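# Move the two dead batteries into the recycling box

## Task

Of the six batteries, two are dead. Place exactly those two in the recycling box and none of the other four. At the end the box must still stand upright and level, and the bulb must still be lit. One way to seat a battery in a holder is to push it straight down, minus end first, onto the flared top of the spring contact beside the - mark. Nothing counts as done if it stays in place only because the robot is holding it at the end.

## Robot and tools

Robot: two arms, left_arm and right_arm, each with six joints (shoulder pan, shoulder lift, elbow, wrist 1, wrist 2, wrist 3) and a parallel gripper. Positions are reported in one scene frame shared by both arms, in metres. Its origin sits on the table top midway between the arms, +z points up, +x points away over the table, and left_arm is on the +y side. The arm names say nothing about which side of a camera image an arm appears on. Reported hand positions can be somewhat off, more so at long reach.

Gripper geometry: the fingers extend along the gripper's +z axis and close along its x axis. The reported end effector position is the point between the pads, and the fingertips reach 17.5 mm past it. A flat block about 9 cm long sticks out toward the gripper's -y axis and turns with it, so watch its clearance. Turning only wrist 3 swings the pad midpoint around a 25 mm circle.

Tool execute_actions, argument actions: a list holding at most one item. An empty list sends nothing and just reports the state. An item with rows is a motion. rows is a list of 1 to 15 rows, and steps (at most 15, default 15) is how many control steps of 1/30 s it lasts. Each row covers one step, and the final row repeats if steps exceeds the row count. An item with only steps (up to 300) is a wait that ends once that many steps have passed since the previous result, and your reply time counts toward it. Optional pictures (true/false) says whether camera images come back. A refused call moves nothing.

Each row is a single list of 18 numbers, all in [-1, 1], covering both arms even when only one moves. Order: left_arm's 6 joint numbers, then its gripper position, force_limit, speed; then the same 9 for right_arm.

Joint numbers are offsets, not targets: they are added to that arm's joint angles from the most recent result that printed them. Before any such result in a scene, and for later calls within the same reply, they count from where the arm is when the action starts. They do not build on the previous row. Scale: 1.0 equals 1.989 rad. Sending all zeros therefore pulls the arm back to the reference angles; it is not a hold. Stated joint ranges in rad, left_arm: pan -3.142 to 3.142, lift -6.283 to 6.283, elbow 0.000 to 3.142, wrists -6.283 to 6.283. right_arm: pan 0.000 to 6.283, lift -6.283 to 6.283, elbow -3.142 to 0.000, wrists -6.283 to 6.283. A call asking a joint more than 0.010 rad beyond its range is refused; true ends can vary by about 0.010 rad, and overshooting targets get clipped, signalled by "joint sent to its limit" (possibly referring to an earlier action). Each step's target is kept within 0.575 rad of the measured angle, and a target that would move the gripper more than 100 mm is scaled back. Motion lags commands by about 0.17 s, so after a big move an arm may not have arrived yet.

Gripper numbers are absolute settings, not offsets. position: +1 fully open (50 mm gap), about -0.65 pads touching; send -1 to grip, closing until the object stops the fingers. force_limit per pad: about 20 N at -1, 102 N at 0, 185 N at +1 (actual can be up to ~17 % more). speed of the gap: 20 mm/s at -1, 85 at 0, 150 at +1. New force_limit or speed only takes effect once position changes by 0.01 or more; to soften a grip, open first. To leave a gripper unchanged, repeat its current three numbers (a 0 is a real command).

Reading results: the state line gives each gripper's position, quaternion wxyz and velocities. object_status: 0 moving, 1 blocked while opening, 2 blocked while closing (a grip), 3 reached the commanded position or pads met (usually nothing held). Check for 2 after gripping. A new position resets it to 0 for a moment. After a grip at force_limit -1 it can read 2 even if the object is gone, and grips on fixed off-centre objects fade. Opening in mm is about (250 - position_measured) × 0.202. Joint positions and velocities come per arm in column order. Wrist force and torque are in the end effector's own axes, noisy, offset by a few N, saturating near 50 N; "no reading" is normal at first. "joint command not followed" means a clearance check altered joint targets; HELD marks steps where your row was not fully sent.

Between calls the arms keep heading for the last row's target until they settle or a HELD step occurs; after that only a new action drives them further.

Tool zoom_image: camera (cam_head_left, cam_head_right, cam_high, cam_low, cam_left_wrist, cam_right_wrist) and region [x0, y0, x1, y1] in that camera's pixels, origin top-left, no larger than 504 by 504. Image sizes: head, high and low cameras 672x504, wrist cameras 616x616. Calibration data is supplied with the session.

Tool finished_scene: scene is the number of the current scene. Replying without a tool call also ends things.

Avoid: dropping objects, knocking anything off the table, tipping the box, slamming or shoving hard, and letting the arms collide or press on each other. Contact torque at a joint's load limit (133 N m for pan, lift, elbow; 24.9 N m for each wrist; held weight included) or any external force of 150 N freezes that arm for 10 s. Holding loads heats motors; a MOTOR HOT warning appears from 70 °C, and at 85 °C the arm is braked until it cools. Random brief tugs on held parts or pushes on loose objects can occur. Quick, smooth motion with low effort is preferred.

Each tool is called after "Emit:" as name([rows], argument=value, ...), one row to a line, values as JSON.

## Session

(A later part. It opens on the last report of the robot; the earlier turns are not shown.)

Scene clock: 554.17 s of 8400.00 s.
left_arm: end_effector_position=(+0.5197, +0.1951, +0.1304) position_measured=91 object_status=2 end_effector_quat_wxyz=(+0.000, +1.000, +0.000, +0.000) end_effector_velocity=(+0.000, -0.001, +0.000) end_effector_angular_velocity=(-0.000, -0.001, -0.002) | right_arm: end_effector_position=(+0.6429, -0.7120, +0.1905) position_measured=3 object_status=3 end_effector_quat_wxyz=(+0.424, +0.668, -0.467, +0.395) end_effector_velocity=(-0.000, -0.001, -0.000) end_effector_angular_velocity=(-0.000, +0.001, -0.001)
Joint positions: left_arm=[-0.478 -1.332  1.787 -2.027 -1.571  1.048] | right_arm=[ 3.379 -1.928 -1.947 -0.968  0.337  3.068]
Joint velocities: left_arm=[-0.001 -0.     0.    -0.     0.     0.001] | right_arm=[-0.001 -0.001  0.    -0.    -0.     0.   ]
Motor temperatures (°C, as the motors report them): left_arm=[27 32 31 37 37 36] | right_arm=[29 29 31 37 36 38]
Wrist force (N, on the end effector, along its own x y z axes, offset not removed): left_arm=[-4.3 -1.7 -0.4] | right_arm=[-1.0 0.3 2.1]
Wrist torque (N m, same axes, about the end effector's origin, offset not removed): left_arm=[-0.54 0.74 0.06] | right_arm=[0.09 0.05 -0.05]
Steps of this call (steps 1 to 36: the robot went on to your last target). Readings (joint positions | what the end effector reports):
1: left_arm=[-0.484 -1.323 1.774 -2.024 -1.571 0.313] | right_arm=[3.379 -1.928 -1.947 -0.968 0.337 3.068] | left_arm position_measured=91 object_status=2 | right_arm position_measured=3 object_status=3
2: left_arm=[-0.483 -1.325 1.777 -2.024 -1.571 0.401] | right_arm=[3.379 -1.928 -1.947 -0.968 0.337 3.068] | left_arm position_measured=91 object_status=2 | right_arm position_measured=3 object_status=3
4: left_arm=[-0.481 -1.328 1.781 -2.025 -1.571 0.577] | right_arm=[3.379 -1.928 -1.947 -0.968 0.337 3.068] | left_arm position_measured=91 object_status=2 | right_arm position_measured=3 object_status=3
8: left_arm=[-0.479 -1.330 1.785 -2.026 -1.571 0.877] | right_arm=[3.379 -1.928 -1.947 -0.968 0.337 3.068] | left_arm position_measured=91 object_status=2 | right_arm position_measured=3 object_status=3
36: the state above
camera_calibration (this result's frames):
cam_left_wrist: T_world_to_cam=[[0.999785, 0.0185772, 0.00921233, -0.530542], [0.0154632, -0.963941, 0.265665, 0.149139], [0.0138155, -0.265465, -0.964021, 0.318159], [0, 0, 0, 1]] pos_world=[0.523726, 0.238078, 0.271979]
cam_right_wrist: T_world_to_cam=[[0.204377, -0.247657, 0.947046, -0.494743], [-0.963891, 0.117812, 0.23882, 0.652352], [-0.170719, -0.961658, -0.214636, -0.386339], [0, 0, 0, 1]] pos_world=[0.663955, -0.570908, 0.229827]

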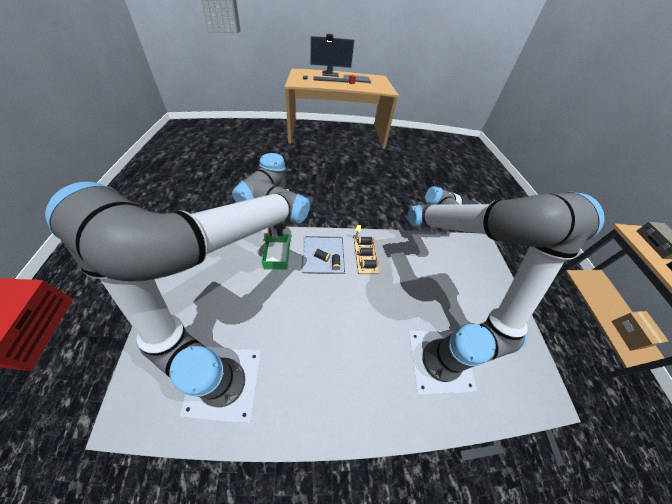

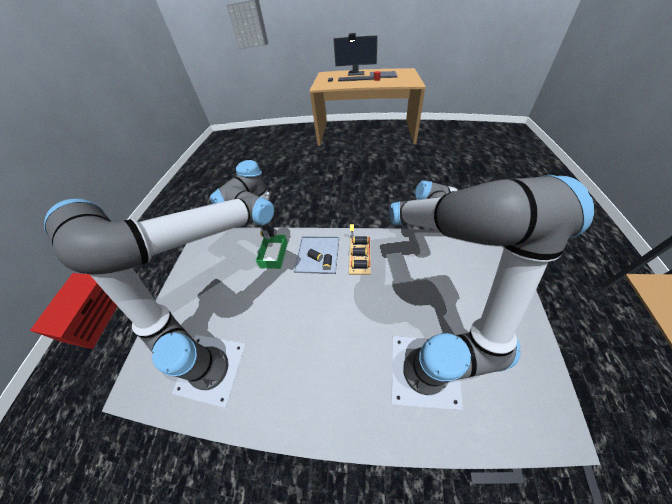

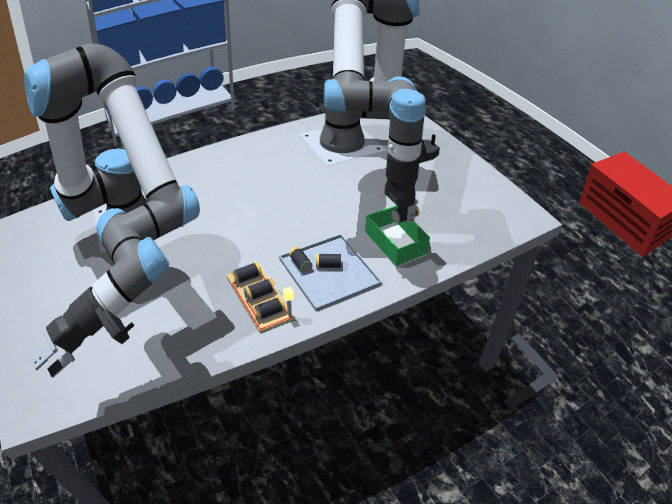

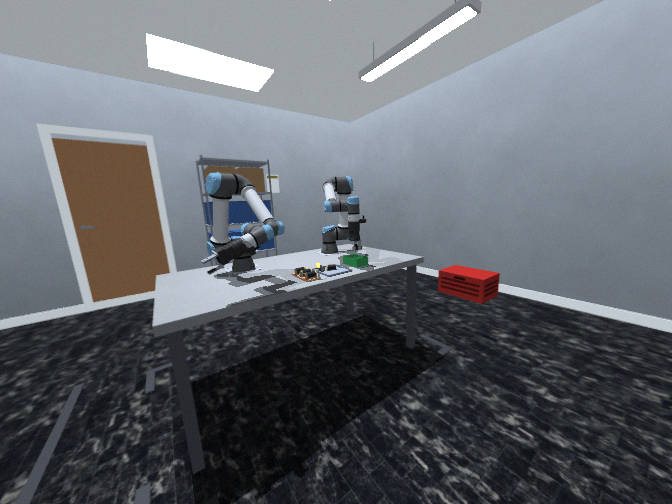

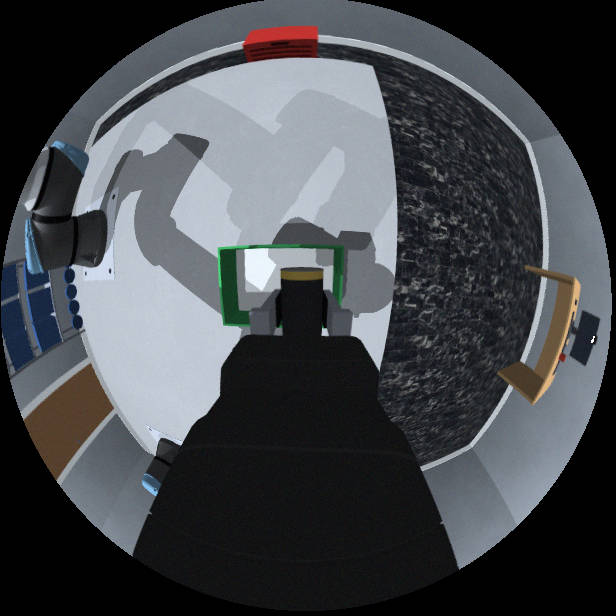

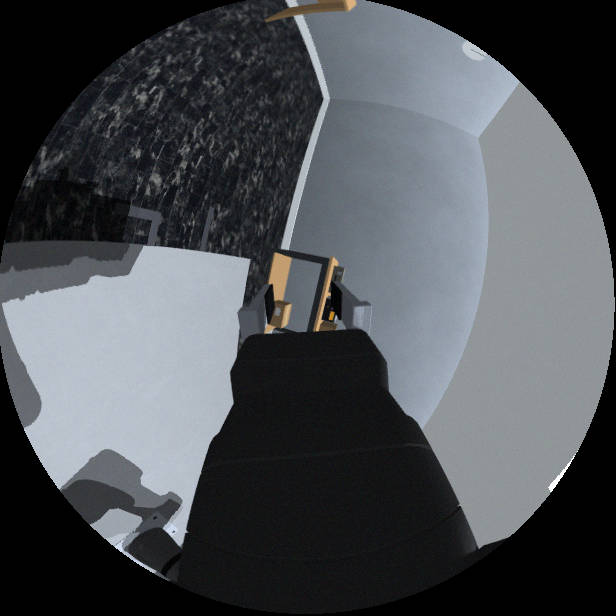

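Emit:
execute_actions([
  {"rows":[[0,0.0303,0.0335,-0.0638,0,0,-1,-0.3,-0.3,0,0,0,0,0,0,1,0,0],[0,0.0303,0.0335,-0.0638,0,0,-1,-0.3,-0.3,0,0,0,0,0,0,1,0,0],[0,0.0303,0.0335,-0.0638,0,0,-1,-0.3,-0.3,0,0,0,0,0,0,1,0,0],[0,0.0303,0.0335,-0.0638,0,0,-1,-0.3,-0.3,0,0,0,0,0,0,1,0,0],[0,0.0303,0.0335,-0.0638,0,0,-1,-0.3,-0.3,0,0,0,0,0,0,1,0,0],[0,0.052,0.05,-0.102,0,0,-1,-0.3,-0.3,0,0,0,0,0,0,1,0,0],[0,0.052,0.05,-0.102,0,0,-1,-0.3,-0.3,0,0,0,0,0,0,1,0,0],[0,0.052,0.05,-0.102,0,0,-1,-0.3,-0.3,0,0,0,0,0,0,1,0,0],[0,0.052,0.05,-0.102,0,0,-1,-0.3,-0.3,0,0,0,0,0,0,1,0,0],[0,0.0677,0.0597,-0.1274,0,0,-1,-0.3,-0.3,0,0,0,0,0,0,1,0,0]],"steps":15},
], pictures=false)

Emit:
execute_actions([
  {"steps":18},
])

Scene clock: 564.20 s of 8400.00 s.
left_arm: end_effector_position=(+0.5198, +0.1950, +0.0402) position_measured=91 object_status=2 end_effector_quat_wxyz=(-0.000, +1.000, +0.000, -0.000) end_effector_velocity=(-0.000, -0.000, -0.085) end_effector_angular_velocity=(-0.005, -0.008, -0.003) | right_arm: end_effector_position=(+0.6429, -0.7120, +0.1905) position_measured=3 object_status=3 end_effector_quat_wxyz=(+0.424, +0.668, -0.467, +0.395) end_effector_velocity=(+0.000, +0.001, -0.000) end_effector_angular_velocity=(+0.000, -0.001, +0.001)
Joint positions: left_arm=[-0.478 -1.212  1.895 -2.253 -1.571  1.048] | right_arm=[ 3.379 -1.928 -1.947 -0.968  0.337  3.068]
Joint velocities: left_arm=[-0.001  0.129  0.089 -0.227 -0.     0.002] | right_arm=[ 0.001 -0.     0.     0.001  0.     0.   ]
Motor temperatures (°C, as the motors report them): left_arm=[27 32 31 37 37 36] | right_arm=[29 29 31 37 36 38]
Wrist force (N, on the end effector, along its own x y z axes, offset not removed): left_arm=[-3.6 -1.8 7.9] | right_arm=[-0.1 -0.1 2.4]
Wrist torque (N m, same axes, about the end effector's origin, offset not removed): left_arm=[-0.34 1.00 0.18] | right_arm=[0.09 -0.16 -0.08]
Steps of this call (steps 1 to 15: the robot went on to your last target; steps 16 to 90: nothing new was sent; then 6.53 s passed at rest; steps 91 to 105: all 15 steps of this action). Readings (joint positions | what the end effector reports):
91: left_arm=[-0.478 -1.332 1.787 -2.027 -1.571 1.048] | right_arm=[3.379 -1.928 -1.947 -0.968 0.337 3.068] | left_arm position_measured=91 object_status=2 | right_arm position_measured=3 object_status=3
92: left_arm=[-0.478 -1.327 1.792 -2.033 -1.571 1.048] | right_arm=[3.379 -1.928 -1.947 -0.968 0.337 3.068] | left_arm position_measured=91 object_status=2 | right_arm position_measured=3 object_status=3
94: left_arm=[-0.478 -1.305 1.816 -2.074 -1.571 1.048] | right_arm=[3.379 -1.928 -1.947 -0.968 0.337 3.068] | left_arm position_measured=91 object_status=2 | right_arm position_measured=3 object_status=3
98: left_arm=[-0.478 -1.270 1.852 -2.147 -1.571 1.048] | right_arm=[3.379 -1.928 -1.947 -0.968 0.337 3.068] | left_arm position_measured=91 object_status=2 | right_arm position_measured=3 object_status=3
105: the state above

Scene clock: 564.80 s of 8400.00 s.
left_arm: end_effector_position=(+0.5198, +0.1950, +0.0304) position_measured=91 object_status=2 end_effector_quat_wxyz=(+0.000, +1.000, +0.000, +0.000) end_effector_velocity=(-0.000, +0.000, -0.001) end_effector_angular_velocity=(+0.000, +0.001, +0.002) | right_arm: end_effector_position=(+0.6429, -0.7120, +0.1905) position_measured=3 object_status=3 end_effector_quat_wxyz=(+0.424, +0.668, -0.467, +0.395) end_effector_velocity=(+0.000, +0.001, -0.001) end_effector_angular_velocity=(-0.001, +0.002, +0.002)
Joint positions: left_arm=[-0.478 -1.197  1.906 -2.28  -1.571  1.048] | right_arm=[ 3.379 -1.928 -1.947 -0.968  0.337  3.068]
Joint velocities: left_arm=[ 0.     0.001  0.001 -0.001  0.    -0.001] | right_arm=[ 0.001 -0.002  0.    -0.    -0.    -0.   ]
Motor temperatures (°C, as the motors report them): left_arm=[27 32 31 37 37 36] | right_arm=[29 29 31 37 36 38]
Wrist force (N, on the end effector, along its own x y z axes, offset not removed): left_arm=[-0.5 -1.8 5.2] | right_arm=[-0.3 -1.4 2.3]
Wrist torque (N m, same axes, about the end effector's origin, offset not removed): left_arm=[-0.36 0.33 0.01] | right_arm=[-0.11 -0.18 -0.10]
Steps of this call (steps 1 to 18: the robot went on to your last target). Readings (joint positions | what the end effector reports):
1: left_arm=[-0.478 -1.208 1.898 -2.260 -1.571 1.048] | right_arm=[3.379 -1.928 -1.947 -0.968 0.337 3.068] | left_arm position_measured=91 object_status=2 | right_arm position_measured=3 object_status=3
2: left_arm=[-0.478 -1.206 1.900 -2.265 -1.571 1.048] | right_arm=[3.379 -1.928 -1.947 -0.968 0.337 3.068] | left_arm position_measured=91 object_status=2 | right_arm position_measured=3 object_status=3
4: left_arm=[-0.478 -1.202 1.902 -2.271 -1.571 1.048] | right_arm=[3.379 -1.928 -1.947 -0.968 0.337 3.068] | left_arm position_measured=91 object_status=2 | right_arm position_measured=3 object_status=3
8: left_arm=[-0.478 -1.199 1.905 -2.277 -1.571 1.048] | right_arm=[3.379 -1.928 -1.947 -0.968 0.337 3.068] | left_arm position_measured=91 object_status=2 | right_arm position_measured=3 object_status=3
18: the state above
camera_calibration (this result's frames):
cam_left_wrist: T_world_to_cam=[[0.999785, 0.0185945, 0.00921054, -0.529666], [0.0154804, -0.963941, 0.265664, 0.175683], [0.0138183, -0.265464, -0.964022, 0.221776], [0, 0, 0, 1]] pos_world=[0.523768, 0.238071, 0.172003]

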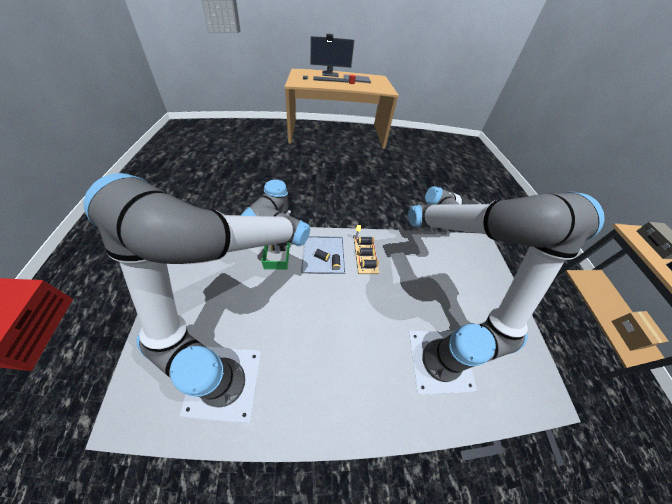

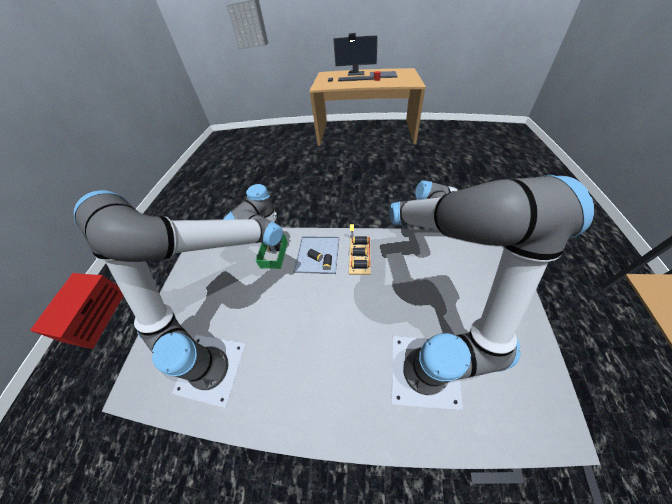

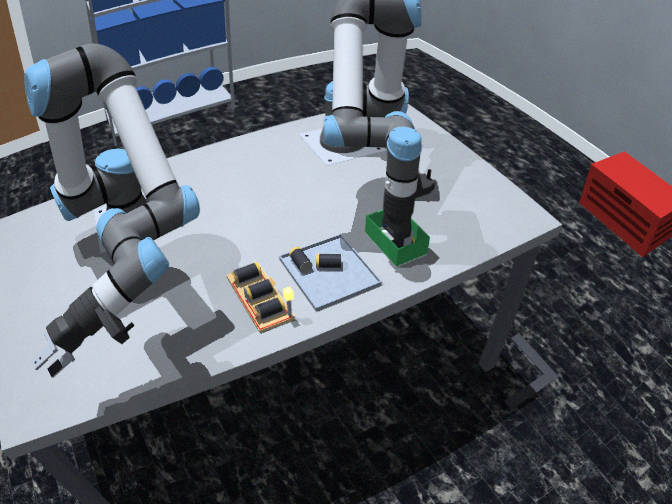

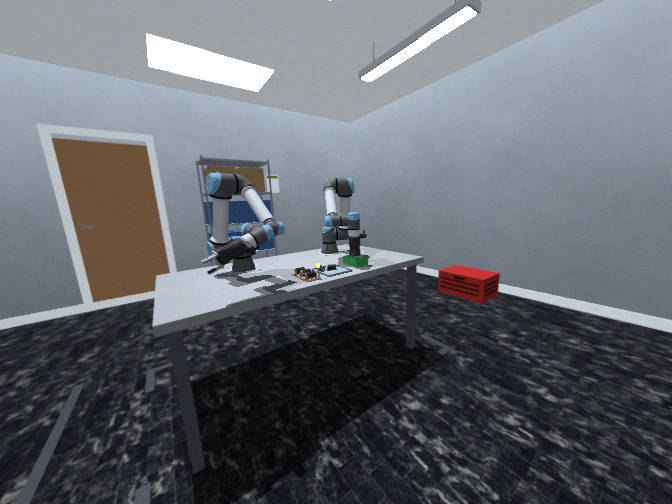

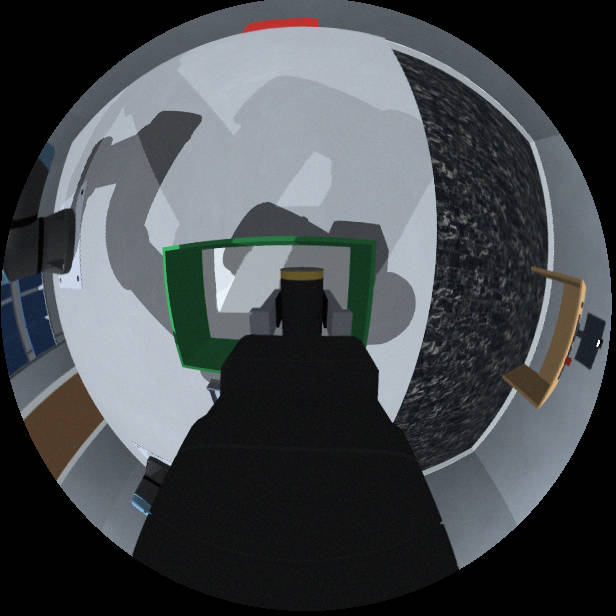

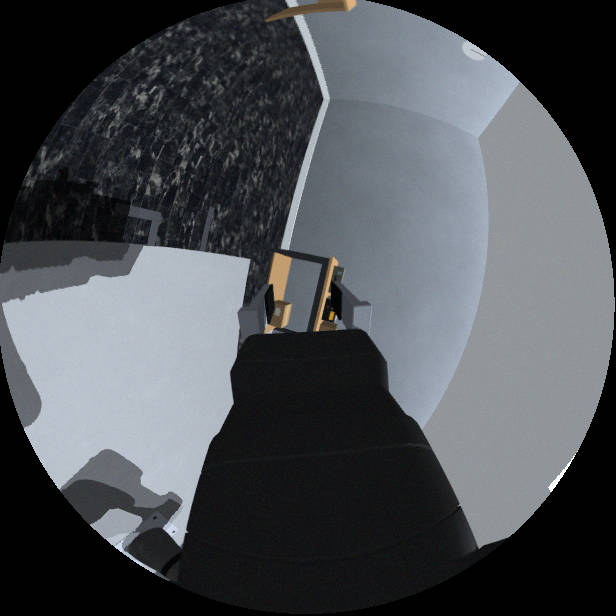

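Lower 3 mm more (per mm: q2 +.0015, q3 +.001).

Emit:
execute_actions([
  {"rows":[[0,0.0023,0.0016,-0.0039,0,0,-1,-0.3,-0.3,0,0,0,0,0,0,1,0,0]],"steps":15},
], pictures=false)

Emit:
execute_actions([
  {"rows":[[0,0,0,0,0,0,0.7,-0.3,-0.5,0,0,0,0,0,0,1,0,0]],"steps":12},
], pictures=false)

Emit:
execute_actions([
  {"rows":[[0,-0.0397,-0.0278,0.0675,0,0,0.7,-0.3,-0.5,0,0,0,0,0,0,1,0,0],[0,-0.0397,-0.0278,0.0675,0,0,0.7,-0.3,-0.5,0,0,0,0,0,0,1,0,0],[0,-0.0397,-0.0278,0.0675,0,0,0.7,-0.3,-0.5,0,0,0,0,0,0,1,0,0],[0,-0.0397,-0.0278,0.0675,0,0,0.7,-0.3,-0.5,0,0,0,0,0,0,1,0,0],[0,-0.07,-0.0613,0.1313,0,0,0.7,-0.3,-0.5,0,0,0,0,0,0,1,0,0]],"steps":15},
], pictures=false)

Emit:
execute_actions([
  {"steps":14},
])

Scene clock: 570.33 s of 8400.00 s.
left_arm: end_effector_position=(+0.5196, +0.1951, +0.0275) position_measured=91 object_status=2 end_effector_quat_wxyz=(+0.000, +1.000, +0.000, +0.000) end_effector_velocity=(+0.000, -0.000, -0.001) end_effector_angular_velocity=(+0.000, +0.000, -0.002) | right_arm: end_effector_position=(+0.6429, -0.7120, +0.1905) position_measured=3 object_status=3 end_effector_quat_wxyz=(+0.424, +0.668, -0.467, +0.395) end_effector_velocity=(+0.000, -0.000, +0.001) end_effector_angular_velocity=(-0.000, -0.002, +0.000)
Joint positions: left_arm=[-0.478 -1.193  1.909 -2.288 -1.571  1.048] | right_arm=[ 3.379 -1.928 -1.947 -0.968  0.337  3.068]
Joint velocities: left_arm=[-0.     0.001  0.    -0.002  0.     0.002] | right_arm=[ 0.     0.001 -0.     0.001 -0.001 -0.   ]
Motor temperatures (°C, as the motors report them): left_arm=[27 32 31 37 37 36] | right_arm=[29 29 31 37 36 38]
Wrist force (N, on the end effector, along its own x y z axes, offset not removed): left_arm=[-1.6 -1.8 2.5] | right_arm=[-0.3 0.2 0.6]
Wrist torque (N m, same axes, about the end effector's origin, offset not removed): left_arm=[-0.38 0.57 0.13] | right_arm=[0.07 -0.15 -0.09]
Steps of this call (steps 1 to 15: the robot went on to your last target; steps 16 to 90: nothing new was sent; then 2.03 s passed at rest; steps 91 to 105: all 15 steps of this action). Readings (joint positions | what the end effector reports):
91: left_arm=[-0.478 -1.197 1.906 -2.280 -1.571 1.048] | right_arm=[3.379 -1.928 -1.947 -0.968 0.337 3.068] | left_arm position_measured=91 object_status=2 | right_arm position_measured=3 object_status=3
92: left_arm=[-0.478 -1.196 1.906 -2.281 -1.571 1.048] | right_arm=[3.379 -1.928 -1.947 -0.968 0.337 3.068] | left_arm position_measured=91 object_status=2 | right_arm position_measured=3 object_status=3
94: left_arm=[-0.478 -1.195 1.907 -2.284 -1.571 1.048] | right_arm=[3.379 -1.928 -1.947 -0.968 0.337 3.068] | left_arm position_measured=91 object_status=2 | right_arm position_measured=3 object_status=3
98: left_arm=[-0.478 -1.193 1.908 -2.286 -1.571 1.048] | right_arm=[3.379 -1.928 -1.947 -0.968 0.337 3.068] | left_arm position_measured=91 object_status=2 | right_arm position_measured=3 object_status=3
105: the state above

Scene clock: 570.73 s of 8400.00 s.
left_arm: end_effector_position=(+0.5196, +0.1951, +0.0275) position_measured=48 object_status=3 end_effector_quat_wxyz=(+0.000, +1.000, +0.000, +0.000) end_effector_velocity=(+0.000, +0.000, -0.000) end_effector_angular_velocity=(-0.000, -0.000, -0.001) | right_arm: end_effector_position=(+0.6429, -0.7120, +0.1905) position_measured=3 object_status=3 end_effector_quat_wxyz=(+0.424, +0.668, -0.467, +0.395) end_effector_velocity=(-0.000, -0.001, +0.001) end_effector_angular_velocity=(+0.000, -0.002, -0.001)
Joint positions: left_arm=[-0.478 -1.193  1.909 -2.288 -1.571  1.048] | right_arm=[ 3.379 -1.928 -1.947 -0.968  0.337  3.068]
Joint velocities: left_arm=[ 0.     0.     0.    -0.    -0.     0.001] | right_arm=[-0.001  0.001 -0.     0.001 -0.     0.   ]
Motor temperatures (°C, as the motors report them): left_arm=[27 32 31 37 37 36] | right_arm=[29 29 31 37 36 38]
Wrist force (N, on the end effector, along its own x y z axes, offset not removed): left_arm=[-1.6 -2.2 -1.7] | right_arm=[0.1 0.0 2.7]
Wrist torque (N m, same axes, about the end effector's origin, offset not removed): left_arm=[-0.55 0.46 0.18] | right_arm=[0.11 -0.14 -0.13]
Steps of this call (steps 1 to 12: all 12 steps of this action). Readings (joint positions | what the end effector reports):
1: left_arm=[-0.478 -1.193 1.909 -2.288 -1.571 1.048] | right_arm=[3.379 -1.928 -1.947 -0.968 0.337 3.068] | left_arm position_measured=87 object_status=0 | right_arm position_measured=3 object_status=3
2: left_arm=[-0.478 -1.193 1.909 -2.288 -1.571 1.048] | right_arm=[3.379 -1.928 -1.947 -0.968 0.337 3.068] | left_arm position_measured=79 object_status=0 | right_arm position_measured=3 object_status=3
4: left_arm=[-0.478 -1.193 1.909 -2.288 -1.571 1.048] | right_arm=[3.379 -1.928 -1.947 -0.968 0.337 3.068] | left_arm position_measured=61 object_status=0 | right_arm position_measured=3 object_status=3
8: left_arm=[-0.478 -1.193 1.909 -2.288 -1.571 1.048] | right_arm=[3.379 -1.928 -1.947 -0.968 0.337 3.068] | left_arm position_measured=48 object_status=0 | right_arm position_measured=3 object_status=3
12: the state above

Scene clock: 571.23 s of 8400.00 s.
left_arm: end_effector_position=(+0.5204, +0.1947, +0.1254) position_measured=48 object_status=3 end_effector_quat_wxyz=(+0.001, +1.000, +0.000, +0.001) end_effector_velocity=(-0.005, +0.003, +0.044) end_effector_angular_velocity=(+0.006, +0.010, +0.000) | right_arm: end_effector_position=(+0.6429, -0.7120, +0.1905) position_measured=3 object_status=3 end_effector_quat_wxyz=(+0.424, +0.668, -0.467, +0.395) end_effector_velocity=(+0.000, +0.000, -0.000) end_effector_angular_velocity=(+0.001, -0.001, +0.000)
Joint positions: left_arm=[-0.478 -1.325  1.793 -2.041 -1.571  1.048] | right_arm=[ 3.379 -1.928 -1.947 -0.968  0.337  3.068]
Joint velocities: left_arm=[-0.    -0.056 -0.056  0.122  0.    -0.001] | right_arm=[ 0.    -0.     0.     0.001  0.    -0.   ]
Motor temperatures (°C, as the motors report them): left_arm=[27 32 31 37 37 36] | right_arm=[29 29 31 37 36 38]
Wrist force (N, on the end effector, along its own x y z axes, offset not removed): left_arm=[-5.7 -0.9 0.5] | right_arm=[0.2 -0.6 3.0]
Wrist torque (N m, same axes, about the end effector's origin, offset not removed): left_arm=[-0.39 1.11 0.15] | right_arm=[0.09 -0.26 -0.09]
Steps of this call (steps 1 to 15: all 15 steps of this action). Readings (joint positions | what the end effector reports):
1: left_arm=[-0.478 -1.193 1.909 -2.287 -1.571 1.048] | right_arm=[3.379 -1.928 -1.947 -0.968 0.337 3.068] | left_arm position_measured=48 object_status=3 | right_arm position_measured=3 object_status=3
2: left_arm=[-0.478 -1.198 1.904 -2.281 -1.571 1.048] | right_arm=[3.379 -1.928 -1.947 -0.968 0.337 3.068] | left_arm position_measured=48 object_status=3 | right_arm position_measured=3 object_status=3
4: left_arm=[-0.478 -1.226 1.884 -2.239 -1.571 1.048] | right_arm=[3.379 -1.928 -1.947 -0.968 0.337 3.068] | left_arm position_measured=48 object_status=3 | right_arm position_measured=3 object_status=3
8: left_arm=[-0.478 -1.284 1.834 -2.133 -1.571 1.048] | right_arm=[3.379 -1.928 -1.947 -0.968 0.337 3.068] | left_arm position_measured=48 object_status=3 | right_arm position_measured=3 object_status=3
15: the state above

Scene clock: 571.70 s of 8400.00 s.
left_arm: end_effector_position=(+0.5197, +0.1951, +0.1304) position_measured=48 object_status=3 end_effector_quat_wxyz=(+0.000, +1.000, +0.000, +0.000) end_effector_velocity=(-0.000, -0.000, -0.000) end_effector_angular_velocity=(+0.001, +0.002, -0.001) | right_arm: end_effector_position=(+0.6429, -0.7120, +0.1905) position_measured=3 object_status=3 end_effector_quat_wxyz=(+0.424, +0.668, -0.467, +0.395) end_effector_velocity=(+0.000, +0.001, -0.001) end_effector_angular_velocity=(+0.001, +0.001, +0.001)
Joint positions: left_arm=[-0.478 -1.332  1.787 -2.027 -1.571  1.048] | right_arm=[ 3.379 -1.928 -1.947 -0.968  0.337  3.068]
Joint velocities: left_arm=[-0.001  0.001 -0.001  0.002  0.     0.001] | right_arm=[ 0.001 -0.001 -0.     0.     0.001 -0.   ]
Motor temperatures (°C, as the motors report them): left_arm=[27 32 31 37 37 36] | right_arm=[29 29 31 37 36 38]
Wrist force (N, on the end effector, along its own x y z axes, offset not removed): left_arm=[-3.0 -0.7 0.0] | right_arm=[-0.4 -0.6 3.0]
Wrist torque (N m, same axes, about the end effector's origin, offset not removed): left_arm=[-0.37 0.84 0.19] | right_arm=[0.04 -0.13 -0.15]
Steps of this call (steps 1 to 14: the robot went on to your last target). Readings (joint positions | what the end effector reports):
1: left_arm=[-0.478 -1.327 1.792 -2.037 -1.571 1.048] | right_arm=[3.379 -1.928 -1.947 -0.968 0.337 3.068] | left_arm position_measured=48 object_status=3 | right_arm position_measured=3 object_status=3
2: left_arm=[-0.478 -1.328 1.790 -2.035 -1.571 1.048] | right_arm=[3.379 -1.928 -1.947 -0.968 0.337 3.068] | left_arm position_measured=48 object_status=3 | right_arm position_measured=3 object_status=3
4: left_arm=[-0.478 -1.330 1.789 -2.031 -1.571 1.048] | right_arm=[3.379 -1.928 -1.947 -0.968 0.337 3.068] | left_arm position_measured=48 object_status=3 | right_arm position_measured=3 object_status=3
8: left_arm=[-0.478 -1.331 1.787 -2.028 -1.571 1.048] | right_arm=[3.379 -1.928 -1.947 -0.968 0.337 3.068] | left_arm position_measured=48 object_status=3 | right_arm position_measured=3 object_status=3
14: the state above
camera_calibration (this result's frames):
cam_left_wrist: T_world_to_cam=[[0.999785, 0.0185808, 0.00923793, -0.530545], [0.0154597, -0.963937, 0.26568, 0.149136], [0.0138413, -0.26548, -0.964017, 0.318166], [0, 0, 0, 1]] pos_world=[0.523721, 0.238083, 0.271996]

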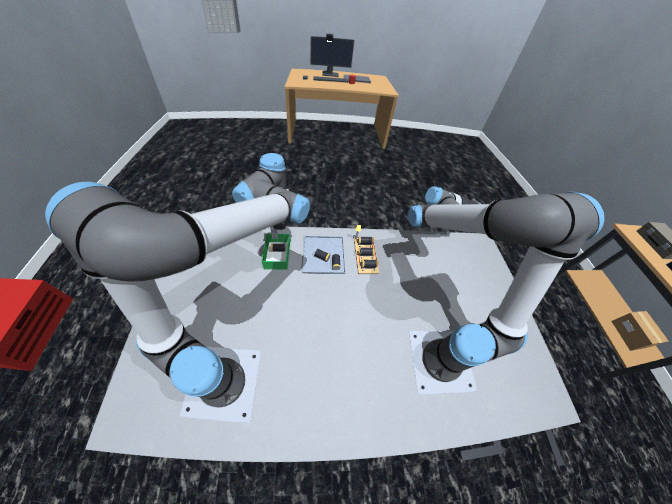

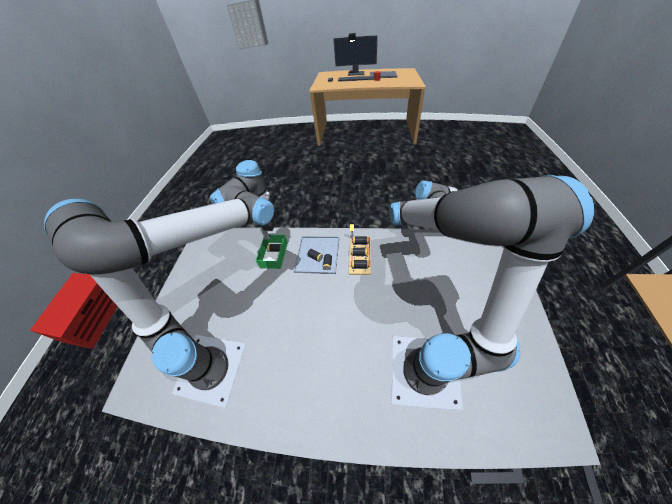

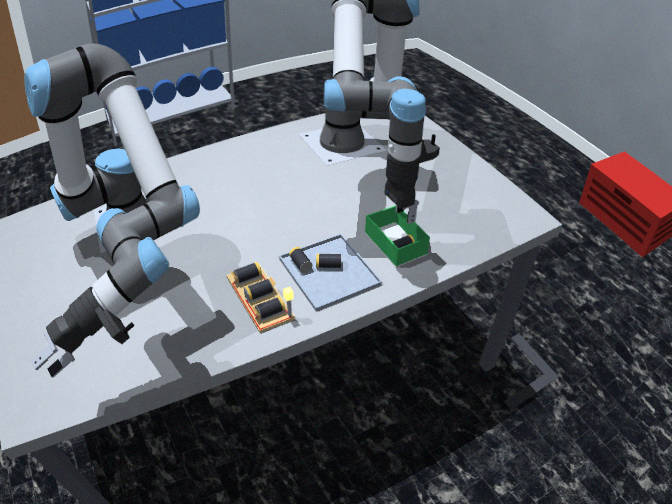

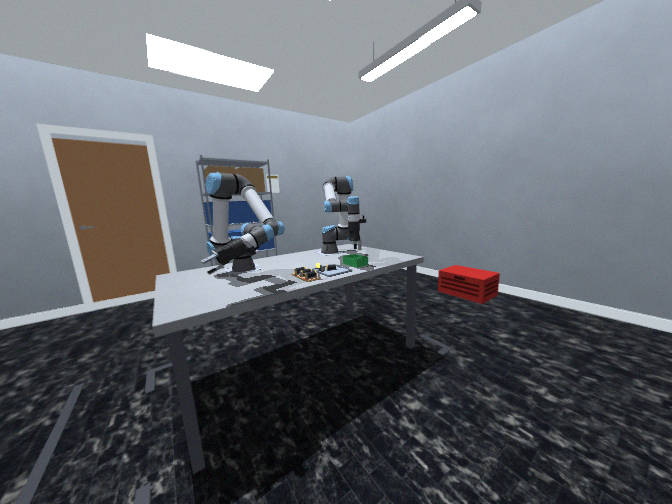

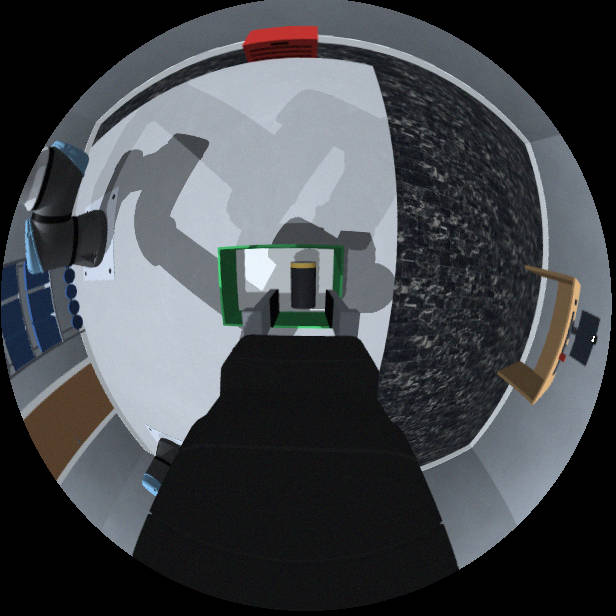

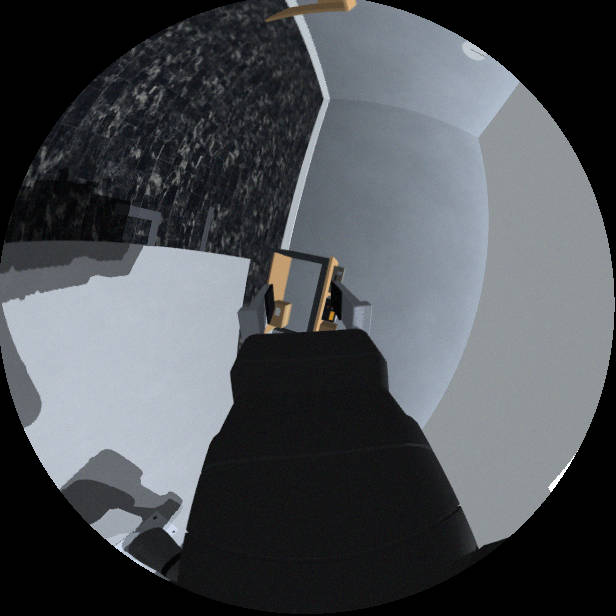

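Emit:
execute_actions([
  {"rows":[[-0.1583,0.0565,-0.0329,-0.023,0,0.1183,0.77,-0.3,-0.3,0,0,0,0,0,0,1,0,0]],"steps":15},
], pictures=false)

Emit:
execute_actions([
  {"steps":20},
])

Emit:
zoom_image(camera="cam_left_wrist", region=[240, 230, 420, 350])

Scene clock: 580.87 s of 8400.00 s.
left_arm: end_effector_position=(+0.4865, +0.0168, +0.1023) position_measured=37 object_status=3 end_effector_quat_wxyz=(+0.000, +0.968, -0.252, -0.000) end_effector_velocity=(-0.046, -0.119, -0.019) end_effector_angular_velocity=(+0.001, +0.001, -0.345) | right_arm: end_effector_position=(+0.6429, -0.7120, +0.1905) position_measured=3 object_status=3 end_effector_quat_wxyz=(+0.424, +0.668, -0.467, +0.395) end_effector_velocity=(+0.000, +0.000, -0.000) end_effector_angular_velocity=(-0.000, +0.001, +0.001)
Joint positions: left_arm=[-0.77  -1.227  1.726 -2.069 -1.571  1.266] | right_arm=[ 3.379 -1.928 -1.947 -0.968  0.337  3.068]
Joint velocities: left_arm=[-0.201  0.064 -0.037 -0.026 -0.     0.144] | right_arm=[ 0.001 -0.     0.    -0.001 -0.     0.   ]
Motor temperatures (°C, as the motors report them): left_arm=[27 32 31 37 37 36] | right_arm=[29 29 31 37 36 38]
Wrist force (N, on the end effector, along its own x y z axes, offset not removed): left_arm=[-0.2 1.4 2.7] | right_arm=[0.7 -0.2 3.2]
Wrist torque (N m, same axes, about the end effector's origin, offset not removed): left_arm=[-0.11 0.25 0.00] | right_arm=[0.09 -0.29 -0.23]
Steps of this call (steps 1 to 30: the robot went on to your last target; steps 31 to 90: nothing new was sent; then 5.67 s passed at rest; steps 91 to 105: all 15 steps of this action). Readings (joint positions | what the end effector reports):
91: left_arm=[-0.478 -1.332 1.787 -2.026 -1.571 1.048] | right_arm=[3.379 -1.928 -1.947 -0.968 0.337 3.068] | left_arm position_measured=43 object_status=0 | right_arm position_measured=3 object_status=3
92: left_arm=[-0.484 -1.327 1.783 -2.029 -1.571 1.054] | right_arm=[3.379 -1.928 -1.947 -0.968 0.337 3.068] | left_arm position_measured=37 object_status=0 | right_arm position_measured=3 object_status=3
94: left_arm=[-0.533 -1.306 1.771 -2.037 -1.571 1.094] | right_arm=[3.379 -1.928 -1.947 -0.968 0.337 3.068] | left_arm position_measured=37 object_status=0 | right_arm position_measured=3 object_status=3
98: left_arm=[-0.644 -1.268 1.749 -2.053 -1.571 1.175] | right_arm=[3.379 -1.928 -1.947 -0.968 0.337 3.068] | left_arm position_measured=37 object_status=3 | right_arm position_measured=3 object_status=3
105: the state above

Scene clock: 581.53 s of 8400.00 s.
left_arm: end_effector_position=(+0.4810, +0.0030, +0.1001) position_measured=37 object_status=3 end_effector_quat_wxyz=(+0.000, +0.962, -0.271, -0.000) end_effector_velocity=(+0.000, -0.000, +0.000) end_effector_angular_velocity=(-0.000, -0.000, -0.001) | right_arm: end_effector_position=(+0.6429, -0.7120, +0.1905) position_measured=3 object_status=3 end_effector_quat_wxyz=(+0.424, +0.668, -0.467, +0.395) end_effector_velocity=(-0.000, -0.000, -0.001) end_effector_angular_velocity=(+0.000, +0.002, -0.001)
Joint positions: left_arm=[-0.793 -1.219  1.722 -2.072 -1.571  1.283] | right_arm=[ 3.379 -1.928 -1.947 -0.968  0.337  3.068]
Joint velocities: left_arm=[-0.    -0.    -0.    -0.    -0.     0.001] | right_arm=[-0.001 -0.001  0.    -0.001  0.    -0.   ]
Motor temperatures (°C, as the motors report them): left_arm=[27 32 31 37 37 36] | right_arm=[29 29 31 37 36 38]
Wrist force (N, on the end effector, along its own x y z axes, offset not removed): left_arm=[0.2 0.1 -1.1] | right_arm=[-0.2 0.7 1.8]
Wrist torque (N m, same axes, about the end effector's origin, offset not removed): left_arm=[-0.26 0.29 0.23] | right_arm=[0.19 -0.16 -0.13]
Steps of this call (steps 1 to 20: the robot went on to your last target). Readings (joint positions | what the end effector reports):
1: left_arm=[-0.775 -1.225 1.725 -2.070 -1.571 1.271] | right_arm=[3.379 -1.928 -1.947 -0.968 0.337 3.068] | left_arm position_measured=37 object_status=3 | right_arm position_measured=3 object_status=3
2: left_arm=[-0.780 -1.224 1.724 -2.071 -1.571 1.274] | right_arm=[3.379 -1.928 -1.947 -0.968 0.337 3.068] | left_arm position_measured=37 object_status=3 | right_arm position_measured=3 object_status=3
4: left_arm=[-0.786 -1.222 1.723 -2.071 -1.571 1.278] | right_arm=[3.379 -1.928 -1.947 -0.968 0.337 3.068] | left_arm position_measured=37 object_status=3 | right_arm position_measured=3 object_status=3
8: left_arm=[-0.791 -1.220 1.722 -2.072 -1.571 1.282] | right_arm=[3.379 -1.928 -1.947 -0.968 0.337 3.068] | left_arm position_measured=37 object_status=3 | right_arm position_measured=3 object_status=3
20: the state above
camera_calibration (this result's frames):
cam_left_wrist: T_world_to_cam=[[0.862101, -0.50667, 0.00824372, -0.420053], [-0.490421, -0.830137, 0.265254, 0.215633], [-0.127553, -0.232718, -0.964143, 0.306406], [0, 0, 0, 1]] pos_world=[0.506962, 0.0374828, 0.241685]
cam_right_wrist: T_world_to_cam=[[0.204377, -0.247657, 0.947046, -0.494743], [-0.963891, 0.117812, 0.23882, 0.652352], [-0.170719, -0.961658, -0.214636, -0.386339], [0, 0, 0, 1]] pos_world=[0.663955, -0.570908, 0.229827]

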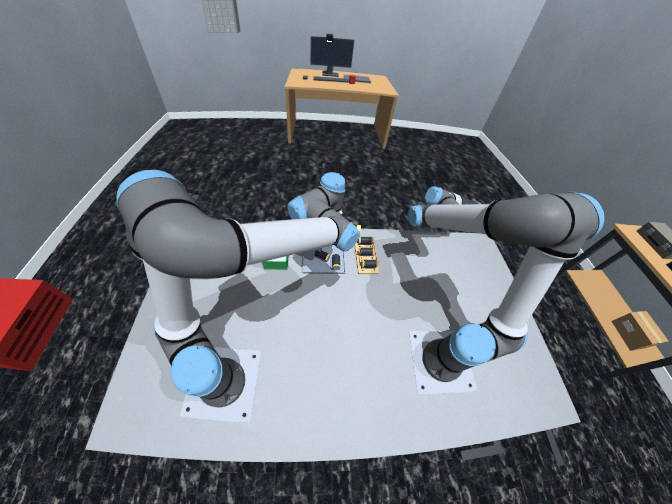

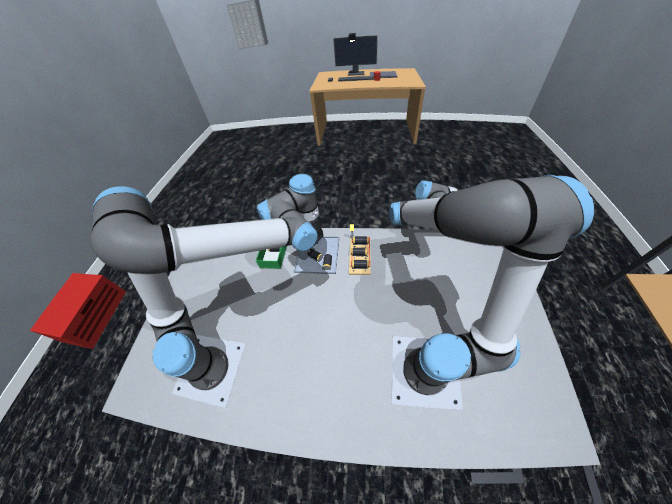

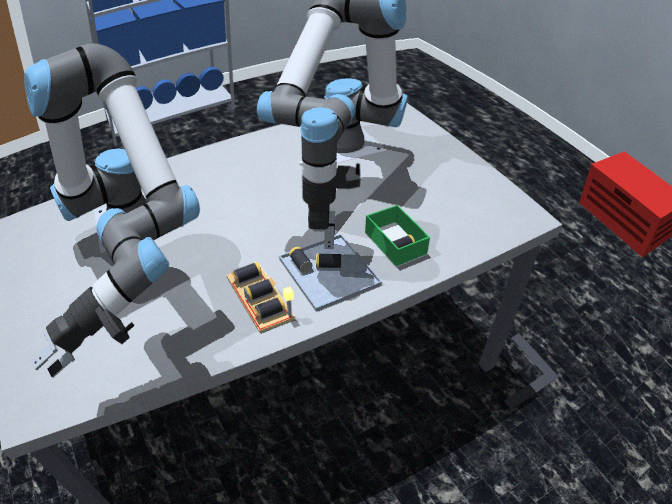

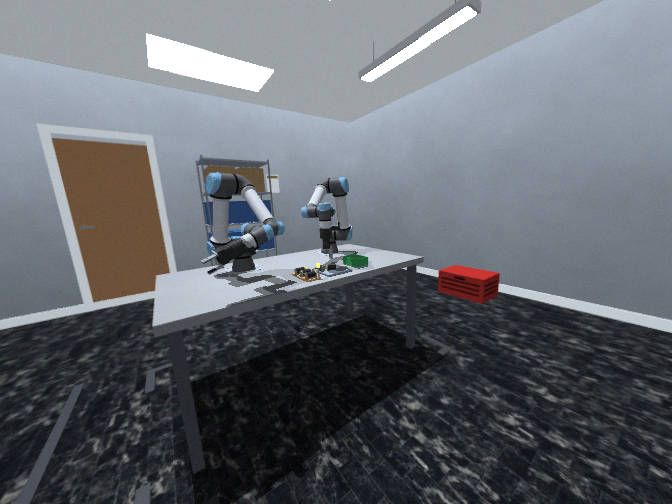

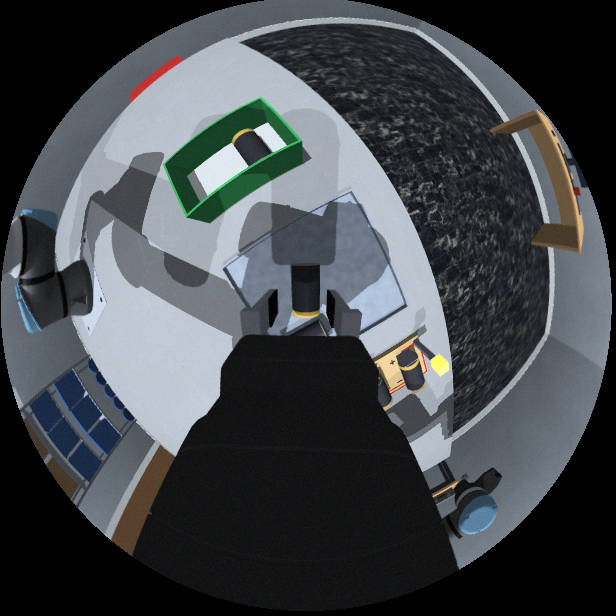

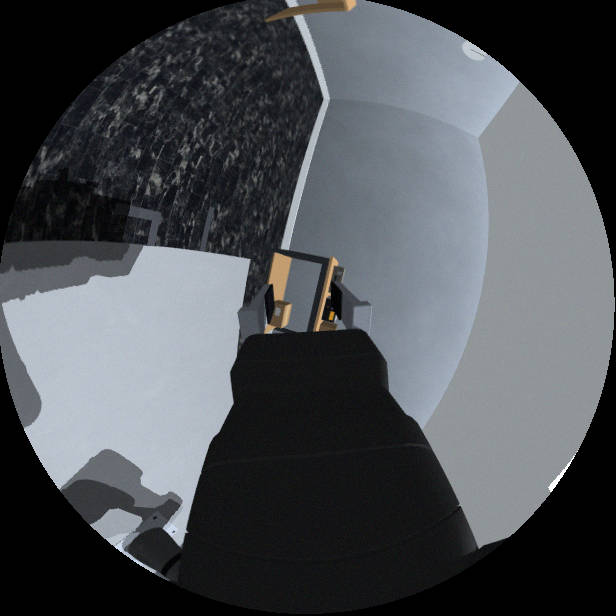

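Region (240, 230, 420, 350) of cam_left_wrist's 616x616 image, scaled by 2.800, with more detail than that image has.

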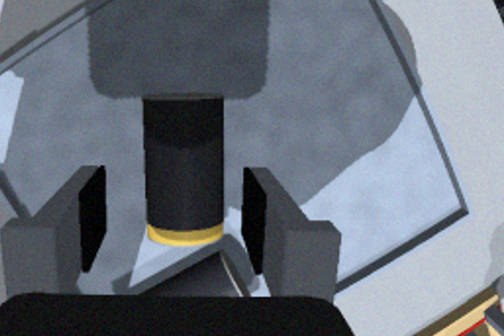

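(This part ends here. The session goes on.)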